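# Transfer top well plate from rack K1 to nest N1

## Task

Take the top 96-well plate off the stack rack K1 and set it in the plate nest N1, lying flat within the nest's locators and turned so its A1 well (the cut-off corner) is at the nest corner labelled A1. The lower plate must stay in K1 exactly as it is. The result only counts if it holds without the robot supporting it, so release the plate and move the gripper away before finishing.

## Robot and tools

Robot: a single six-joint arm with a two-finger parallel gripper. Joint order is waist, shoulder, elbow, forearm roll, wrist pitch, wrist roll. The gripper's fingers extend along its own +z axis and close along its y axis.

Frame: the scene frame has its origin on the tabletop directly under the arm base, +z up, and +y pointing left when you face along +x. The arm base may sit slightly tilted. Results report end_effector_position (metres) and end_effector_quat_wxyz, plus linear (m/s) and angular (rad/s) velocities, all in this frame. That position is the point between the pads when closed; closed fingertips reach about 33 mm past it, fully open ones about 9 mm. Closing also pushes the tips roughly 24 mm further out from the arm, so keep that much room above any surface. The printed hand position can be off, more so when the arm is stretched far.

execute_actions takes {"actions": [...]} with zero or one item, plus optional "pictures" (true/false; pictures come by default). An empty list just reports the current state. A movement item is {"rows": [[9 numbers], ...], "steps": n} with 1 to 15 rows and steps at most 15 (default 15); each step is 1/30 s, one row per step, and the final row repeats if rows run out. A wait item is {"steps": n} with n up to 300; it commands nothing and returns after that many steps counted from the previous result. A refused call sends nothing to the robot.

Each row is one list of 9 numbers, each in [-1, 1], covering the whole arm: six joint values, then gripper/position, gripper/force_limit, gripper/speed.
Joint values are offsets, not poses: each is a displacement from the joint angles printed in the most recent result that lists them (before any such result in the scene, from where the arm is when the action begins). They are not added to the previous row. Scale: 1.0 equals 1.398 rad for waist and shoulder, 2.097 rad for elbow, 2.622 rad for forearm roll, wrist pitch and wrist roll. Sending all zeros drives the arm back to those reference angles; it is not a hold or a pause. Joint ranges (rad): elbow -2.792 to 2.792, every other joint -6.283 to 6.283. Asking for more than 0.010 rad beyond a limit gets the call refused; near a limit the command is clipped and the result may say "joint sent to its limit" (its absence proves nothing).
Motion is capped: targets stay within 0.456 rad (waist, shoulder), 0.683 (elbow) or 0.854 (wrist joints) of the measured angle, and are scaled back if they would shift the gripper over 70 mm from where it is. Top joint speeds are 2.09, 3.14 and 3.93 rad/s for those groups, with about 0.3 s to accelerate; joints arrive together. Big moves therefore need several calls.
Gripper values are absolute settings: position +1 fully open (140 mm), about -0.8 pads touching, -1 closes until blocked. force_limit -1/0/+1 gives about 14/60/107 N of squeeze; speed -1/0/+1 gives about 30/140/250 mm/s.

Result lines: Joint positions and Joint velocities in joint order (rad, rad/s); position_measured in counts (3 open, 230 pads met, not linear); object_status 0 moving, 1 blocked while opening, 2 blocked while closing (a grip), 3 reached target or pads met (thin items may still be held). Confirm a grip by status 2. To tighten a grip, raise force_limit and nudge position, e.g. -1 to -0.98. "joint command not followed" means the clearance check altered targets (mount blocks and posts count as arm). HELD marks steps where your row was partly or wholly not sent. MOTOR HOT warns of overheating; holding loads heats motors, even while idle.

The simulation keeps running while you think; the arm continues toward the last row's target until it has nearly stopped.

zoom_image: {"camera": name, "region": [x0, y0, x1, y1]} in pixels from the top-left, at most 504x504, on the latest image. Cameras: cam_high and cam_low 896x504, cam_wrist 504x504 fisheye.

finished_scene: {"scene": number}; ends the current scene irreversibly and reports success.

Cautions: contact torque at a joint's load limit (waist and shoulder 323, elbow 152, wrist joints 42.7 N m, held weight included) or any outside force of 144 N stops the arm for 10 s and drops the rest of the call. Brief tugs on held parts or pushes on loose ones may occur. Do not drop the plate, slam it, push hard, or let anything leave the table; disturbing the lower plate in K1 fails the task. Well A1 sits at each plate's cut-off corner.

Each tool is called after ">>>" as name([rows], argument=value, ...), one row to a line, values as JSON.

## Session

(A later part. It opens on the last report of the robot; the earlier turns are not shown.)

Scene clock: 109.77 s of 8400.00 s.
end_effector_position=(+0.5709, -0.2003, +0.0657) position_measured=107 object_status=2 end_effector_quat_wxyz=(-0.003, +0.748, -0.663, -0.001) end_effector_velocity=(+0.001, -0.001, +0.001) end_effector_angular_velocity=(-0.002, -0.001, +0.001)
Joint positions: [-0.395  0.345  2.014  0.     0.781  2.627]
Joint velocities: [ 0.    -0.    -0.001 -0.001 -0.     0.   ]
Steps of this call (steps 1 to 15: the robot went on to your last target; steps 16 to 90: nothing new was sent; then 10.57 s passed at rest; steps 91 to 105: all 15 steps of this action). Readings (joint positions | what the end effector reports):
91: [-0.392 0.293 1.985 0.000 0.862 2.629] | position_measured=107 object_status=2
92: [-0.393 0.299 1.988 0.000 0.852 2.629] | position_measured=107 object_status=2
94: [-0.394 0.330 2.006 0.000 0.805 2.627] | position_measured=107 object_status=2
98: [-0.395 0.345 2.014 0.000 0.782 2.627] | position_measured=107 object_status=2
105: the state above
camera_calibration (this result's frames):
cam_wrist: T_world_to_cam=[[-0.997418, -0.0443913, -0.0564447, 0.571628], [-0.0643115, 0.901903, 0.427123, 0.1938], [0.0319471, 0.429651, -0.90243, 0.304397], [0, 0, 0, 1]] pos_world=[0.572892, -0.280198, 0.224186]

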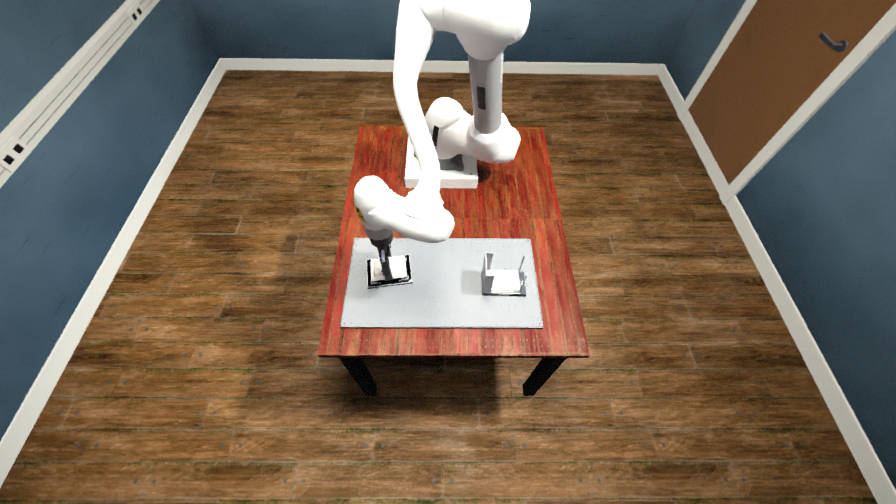

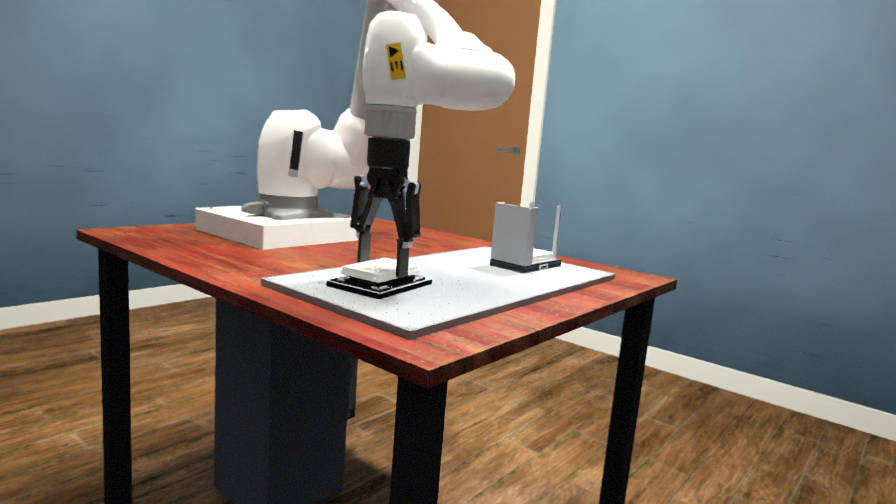

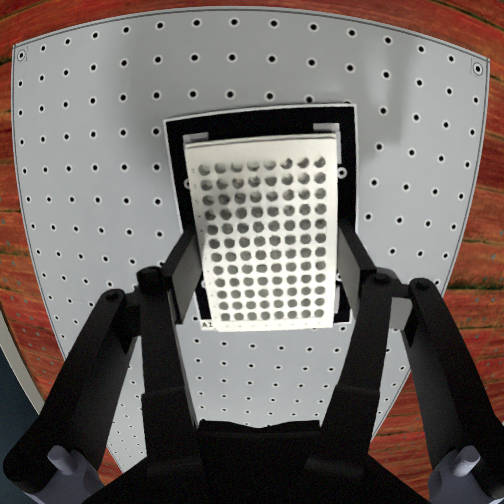

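>>> execute_actions([
  {"rows":[[-0.0006,0.0027,0.0014,0,-0.0026,-0.0057,-1,0,-0.8],[-0.0006,0.0027,0.0014,0,-0.0026,-0.0057,-1,0,-0.8],[-0.0006,0.0027,0.0014,0,-0.0026,-0.0057,-1,0,-0.8],[-0.0006,0.0055,0.0028,0,-0.0052,-0.0057,-1,0,-0.8]],"steps":12},
])

>>> zoom_image(camera="cam_wrist", region=[160, 100, 360, 180])

>>> zoom_image(camera="cam_wrist", region=[190, 270, 350, 350])

>>> zoom_image(camera="cam_low", region=[320, 240, 440, 305])

Scene clock: 123.03 s of 8400.00 s.
end_effector_position=(+0.5700, -0.2004, +0.0587) position_measured=107 object_status=2 end_effector_quat_wxyz=(-0.003, +0.753, -0.658, -0.001) end_effector_velocity=(-0.001, -0.000, -0.000) end_effector_angular_velocity=(+0.001, +0.001, -0.001)
Joint positions: [-0.396  0.353  2.02   0.     0.768  2.612]
Joint velocities: [-0.001 -0.     0.001  0.    -0.    -0.   ]
Steps of this call (steps 1 to 15: the robot went on to your last target; steps 16 to 90: nothing new was sent; then 9.87 s passed at rest; steps 91 to 102: all 12 steps of this action). Readings (joint positions | what the end effector reports):
91: [-0.395 0.346 2.014 0.000 0.781 2.625] | position_measured=107 object_status=2
92: [-0.395 0.347 2.015 0.000 0.777 2.617] | position_measured=107 object_status=2
94: [-0.396 0.350 2.017 0.000 0.774 2.612] | position_measured=107 object_status=2
98: [-0.396 0.353 2.020 0.000 0.768 2.612] | position_measured=107 object_status=2
102: the state above
camera_calibration (this result's frames):
cam_wrist: T_world_to_cam=[[-0.996686, -0.0584646, -0.0565631, 0.567039], [-0.0770841, 0.900928, 0.427068, 0.203881], [0.0259909, 0.430012, -0.902449, 0.301654], [0, 0, 0, 1]] pos_world=[0.573036, -0.280246, 0.21723]

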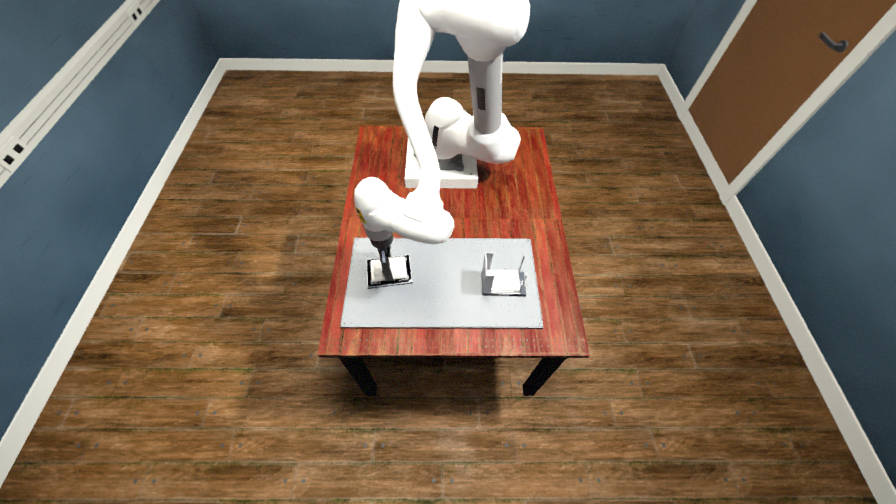

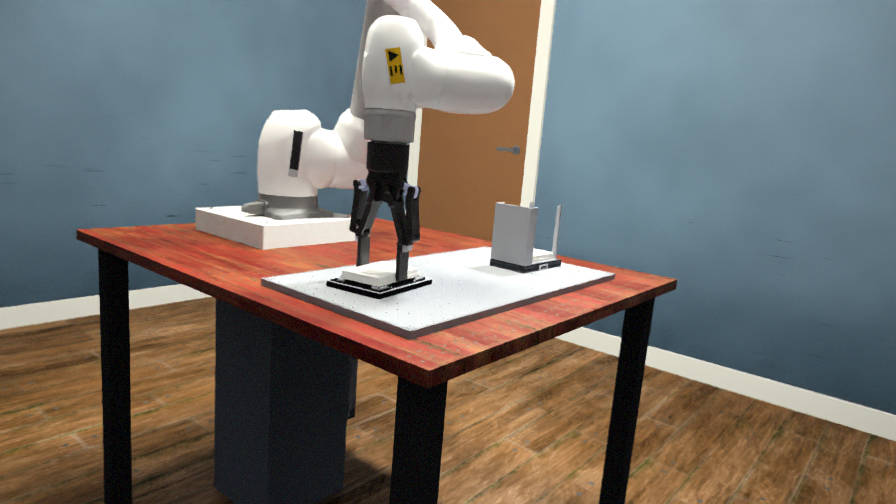

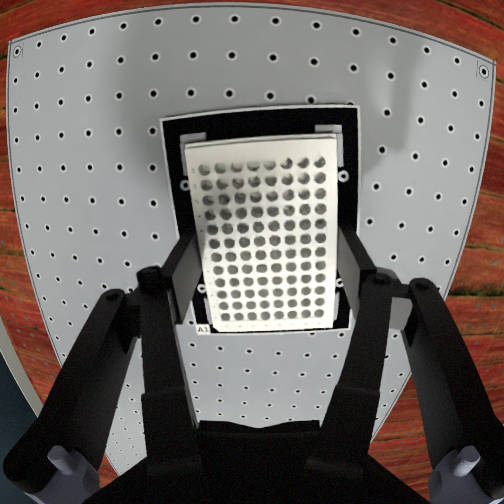

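Region (160, 100, 360, 180) of cam_wrist's 504x504 image, scaled by 2.520, with more detail than that image has; it fills the top 202 rows of this view, and the rest is white.

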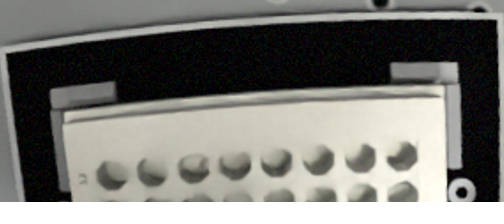

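Region (190, 270, 350, 350) of cam_wrist's 504x504 image, scaled by 3.150, with more detail than that image has.

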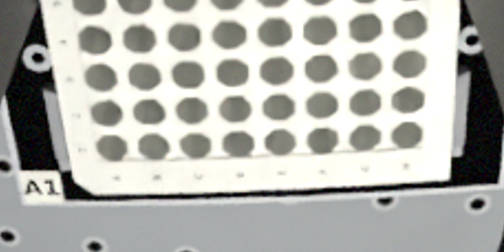

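Region (320, 240, 440, 305) of cam_low's 896x504 image, scaled by 4.200, with more detail than that image has; it fills the top 273 rows of this view, and the rest is white.

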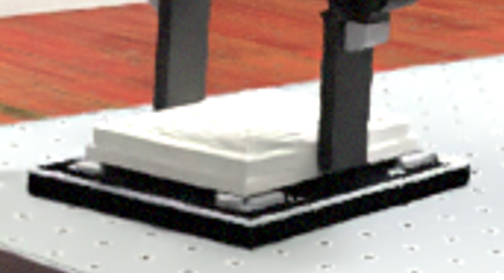

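>>> execute_actions([
  {"rows":[[0.0004,0.0007,0.0002,0,-0.0005,0,-1,0,-0.8],[0.0004,0.0007,0.0002,0,-0.0005,0,-1,0,-0.8],[0.0004,0.0014,0.0004,0,-0.0011,0,-1,0,-0.8],[0.0004,0.0014,0.0004,0,-0.0011,0,-1,0,-0.8],[0.0004,0.0021,0.0006,0,-0.0016,0,-1,0,-0.8],[0.0004,0.0021,0.0006,0,-0.0016,0,-1,0,-0.8],[0.0004,0.0028,0.0009,0,-0.0022,0,-1,0,-0.8],[0.0004,0.0028,0.0009,0,-0.0022,0,-1,0,-0.8],[0.0004,0.0035,0.0011,0,-0.0027,0,-1,0,-0.8],[0.0004,0.0035,0.0011,0,-0.0027,0,-1,0,-0.8],[0.0004,0.0042,0.0013,0,-0.0033,0,-1,0,-0.8],[0.0004,0.0049,0.0015,0,-0.0038,0,-1,0,-0.8]],"steps":15},
])

>>> zoom_image(camera="cam_wrist", region=[150, 100, 390, 350])

>>> zoom_image(camera="cam_low", region=[320, 240, 440, 305])

Scene clock: 136.33 s of 8400.00 s.
end_effector_position=(+0.5702, -0.2001, +0.0536) position_measured=107 object_status=2 end_effector_quat_wxyz=(-0.003, +0.753, -0.658, -0.001) end_effector_velocity=(-0.000, +0.001, -0.000) end_effector_angular_velocity=(-0.000, +0.001, +0.004)
Joint positions: [-0.395  0.36   2.023  0.     0.758  2.612]
Joint velocities: [ 0.002  0.     0.001 -0.001 -0.    -0.001]
Steps of this call (steps 1 to 15: the robot went on to your last target; steps 16 to 90: nothing new was sent; then 9.80 s passed at rest; steps 91 to 105: all 15 steps of this action). Readings (joint positions | what the end effector reports):
91: [-0.396 0.353 2.020 0.000 0.768 2.612] | position_measured=107 object_status=2
92: [-0.395 0.353 2.020 0.000 0.767 2.612] | position_measured=107 object_status=2
94: [-0.395 0.355 2.021 0.000 0.765 2.612] | position_measured=107 object_status=2
98: [-0.395 0.357 2.022 0.000 0.762 2.612] | position_measured=107 object_status=2
105: the state above
camera_calibration (this result's frames):
cam_wrist: T_world_to_cam=[[-0.996642, -0.0590374, -0.056741, 0.566804], [-0.0776758, 0.900921, 0.426974, 0.206144], [0.0259117, 0.429948, -0.902482, 0.296897], [0, 0, 0, 1]] pos_world=[0.57322, -0.279907, 0.212087]

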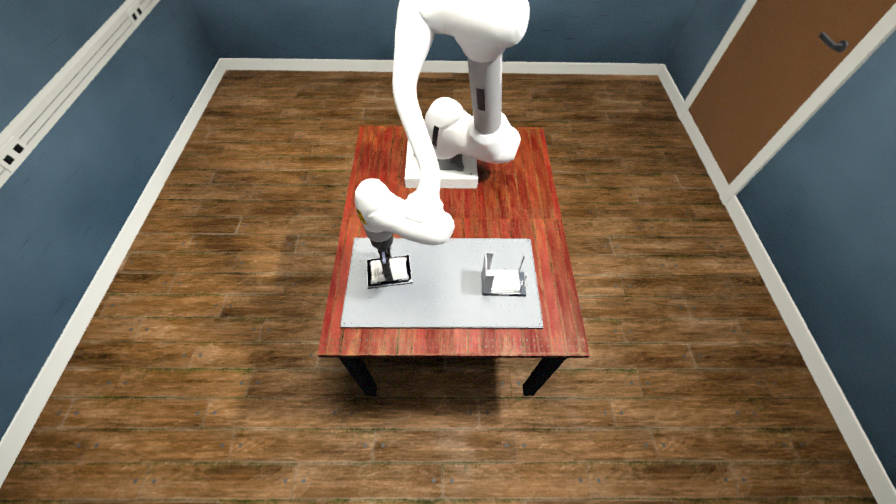

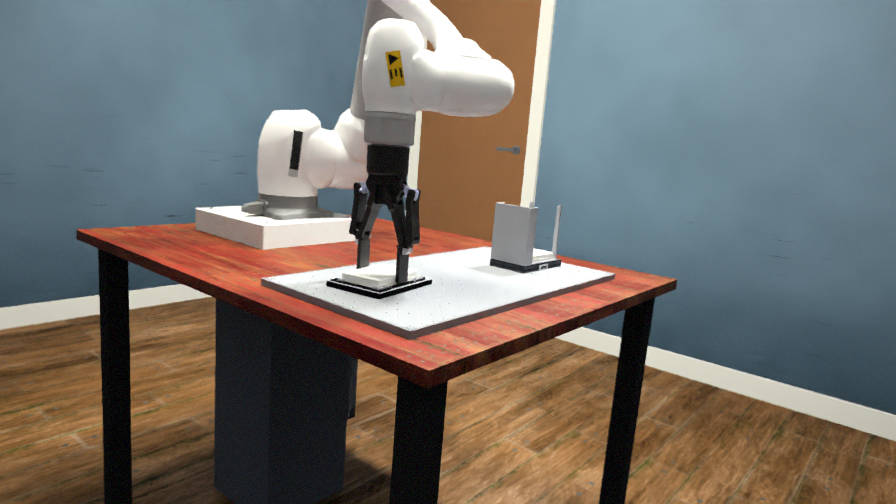

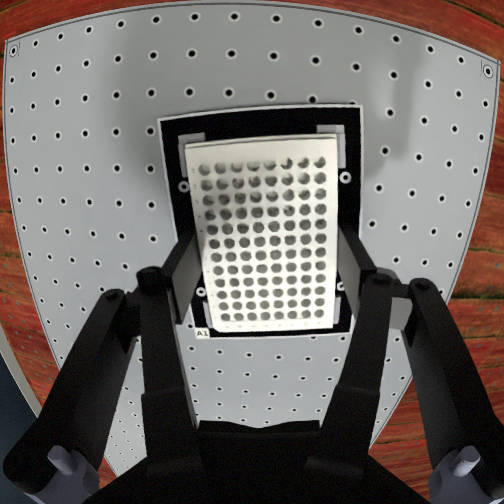

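Region (150, 100, 390, 350) of cam_wrist's 504x504 image, scaled by 2.016, with more detail than that image has; it fills the left 484 columns of this view, and the rest is white.

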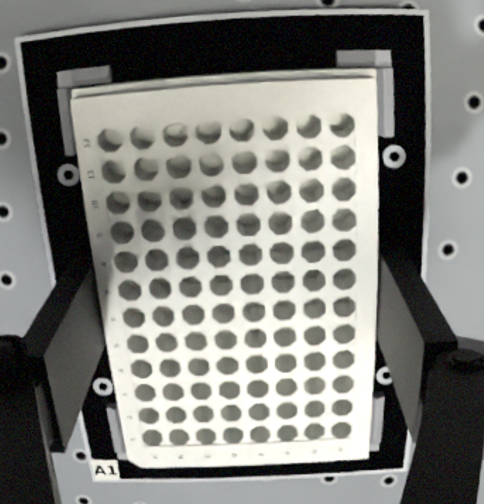

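Region (320, 240, 440, 305) of cam_low's 896x504 image, scaled by 4.200, with more detail than that image has; it fills the top 273 rows of this view, and the rest is white.

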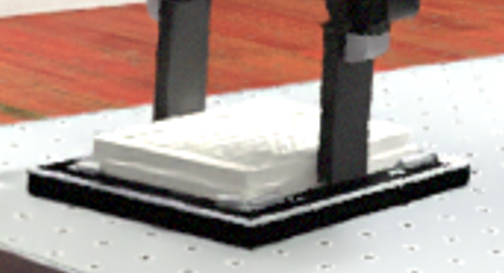

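>>> execute_actions([
  {"rows":[[0,0,0,0,0,0,0.4,0,-0.6]],"steps":10},
], pictures=false)

>>> execute_actions([
  {"rows":[[0,-0.11,-0.037,0,0.088,0,0.4,0,-0.6]],"steps":15},
])

>>> zoom_image(camera="cam_wrist", region=[170, 80, 370, 280])

>>> zoom_image(camera="cam_low", region=[320, 240, 440, 305])

Scene clock: 142.07 s of 8400.00 s.
end_effector_position=(+0.5699, -0.2000, +0.0534) position_measured=78 object_status=0 end_effector_quat_wxyz=(-0.003, +0.753, -0.658, -0.001) end_effector_velocity=(+0.000, -0.000, +0.001) end_effector_angular_velocity=(-0.001, -0.001, -0.000)
Joint positions: [-0.395  0.36   2.023  0.     0.758  2.612]
Joint velocities: [-0.    -0.001 -0.001 -0.     0.     0.   ]
Steps of this call (steps 1 to 15: the robot went on to your last target; steps 16 to 90: nothing new was sent; then 2.40 s passed at rest; steps 91 to 100: all 10 steps of this action). Readings (joint positions | what the end effector reports):
91: [-0.395 0.360 2.023 0.000 0.758 2.612] | position_measured=107 object_status=0
92: [-0.395 0.360 2.023 0.000 0.758 2.612] | position_measured=107 object_status=0
94: [-0.395 0.360 2.023 0.000 0.758 2.612] | position_measured=96 object_status=0
98: [-0.395 0.360 2.023 0.000 0.758 2.612] | position_measured=80 object_status=0
100: the state above

Scene clock: 142.57 s of 8400.00 s.
end_effector_position=(+0.5620, -0.1974, +0.1789) position_measured=78 object_status=3 end_effector_quat_wxyz=(-0.003, +0.753, -0.658, -0.000) end_effector_velocity=(-0.002, +0.001, -0.001) end_effector_angular_velocity=(+0.001, +0.003, +0.000)
Joint positions: [-0.395  0.206  1.946  0.     0.988  2.612]
Joint velocities: [-0.    -0.     0.001 -0.     0.002 -0.   ]
Steps of this call (steps 1 to 15: all 15 steps of this action). Readings (joint positions | what the end effector reports):
1: [-0.395 0.359 2.023 0.000 0.759 2.612] | position_measured=78 object_status=0
2: [-0.395 0.353 2.020 0.000 0.769 2.612] | position_measured=78 object_status=0
4: [-0.395 0.318 2.002 0.000 0.822 2.612] | position_measured=78 object_status=0
8: [-0.395 0.224 1.955 0.000 0.960 2.612] | position_measured=78 object_status=3
15: the state above
camera_calibration (this result's frames):
cam_wrist: T_world_to_cam=[[-0.996624, -0.059059, -0.0570404, 0.565993], [-0.0778229, 0.900932, 0.426926, 0.149687], [0.0261756, 0.429924, -0.902486, 0.408849], [0, 0, 0, 1]] pos_world=[0.56503, -0.277204, 0.33736]

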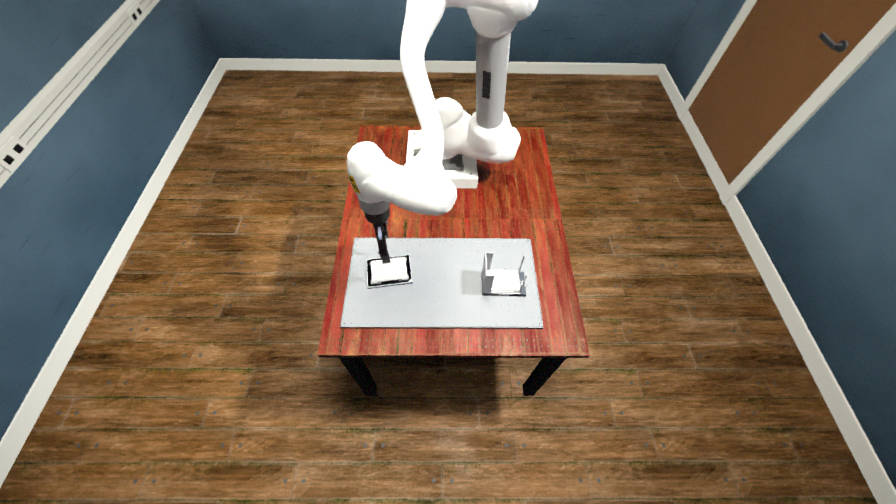

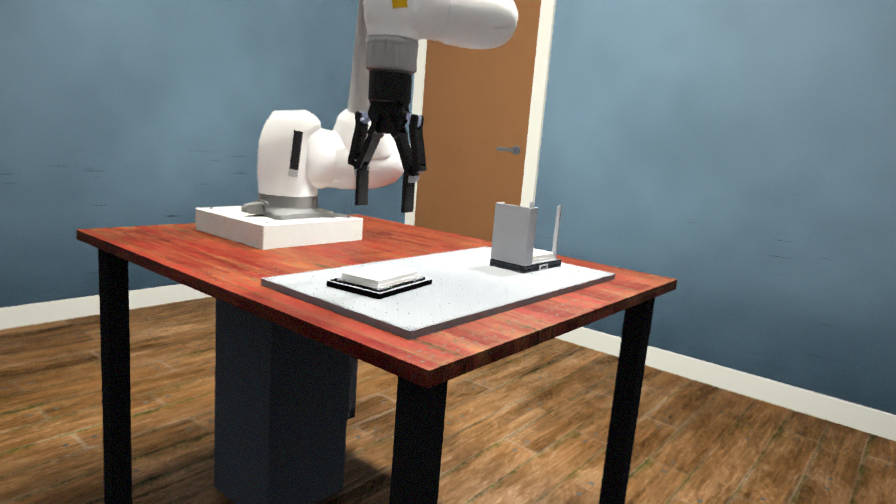

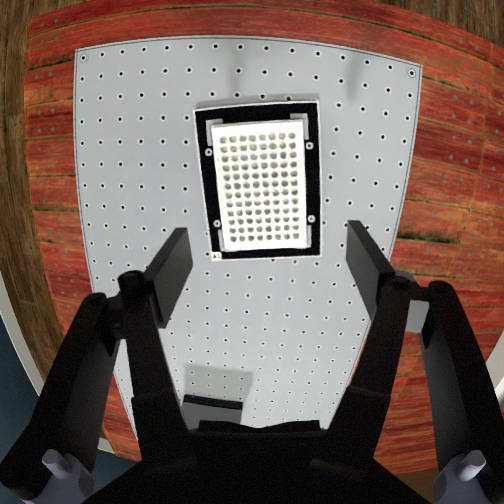

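Region (170, 80, 370, 280) of cam_wrist's 504x504 image, scaled by 2.520, with more detail than that image has.

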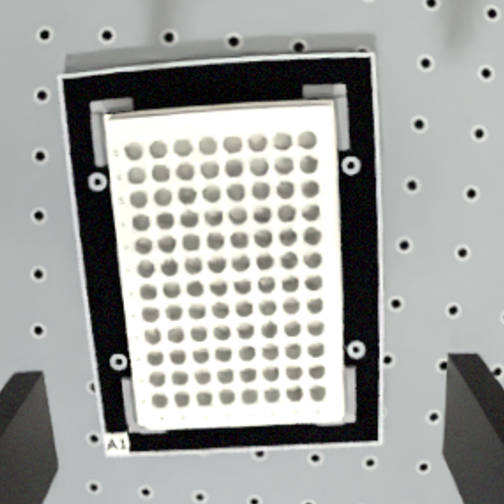

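Region (320, 240, 440, 305) of cam_low's 896x504 image, scaled by 4.200, with more detail than that image has; it fills the top 273 rows of this view, and the rest is white.

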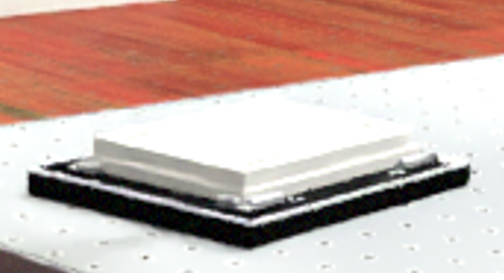

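>>> finished_scene(scene=2)

The scene is finished: the task was done.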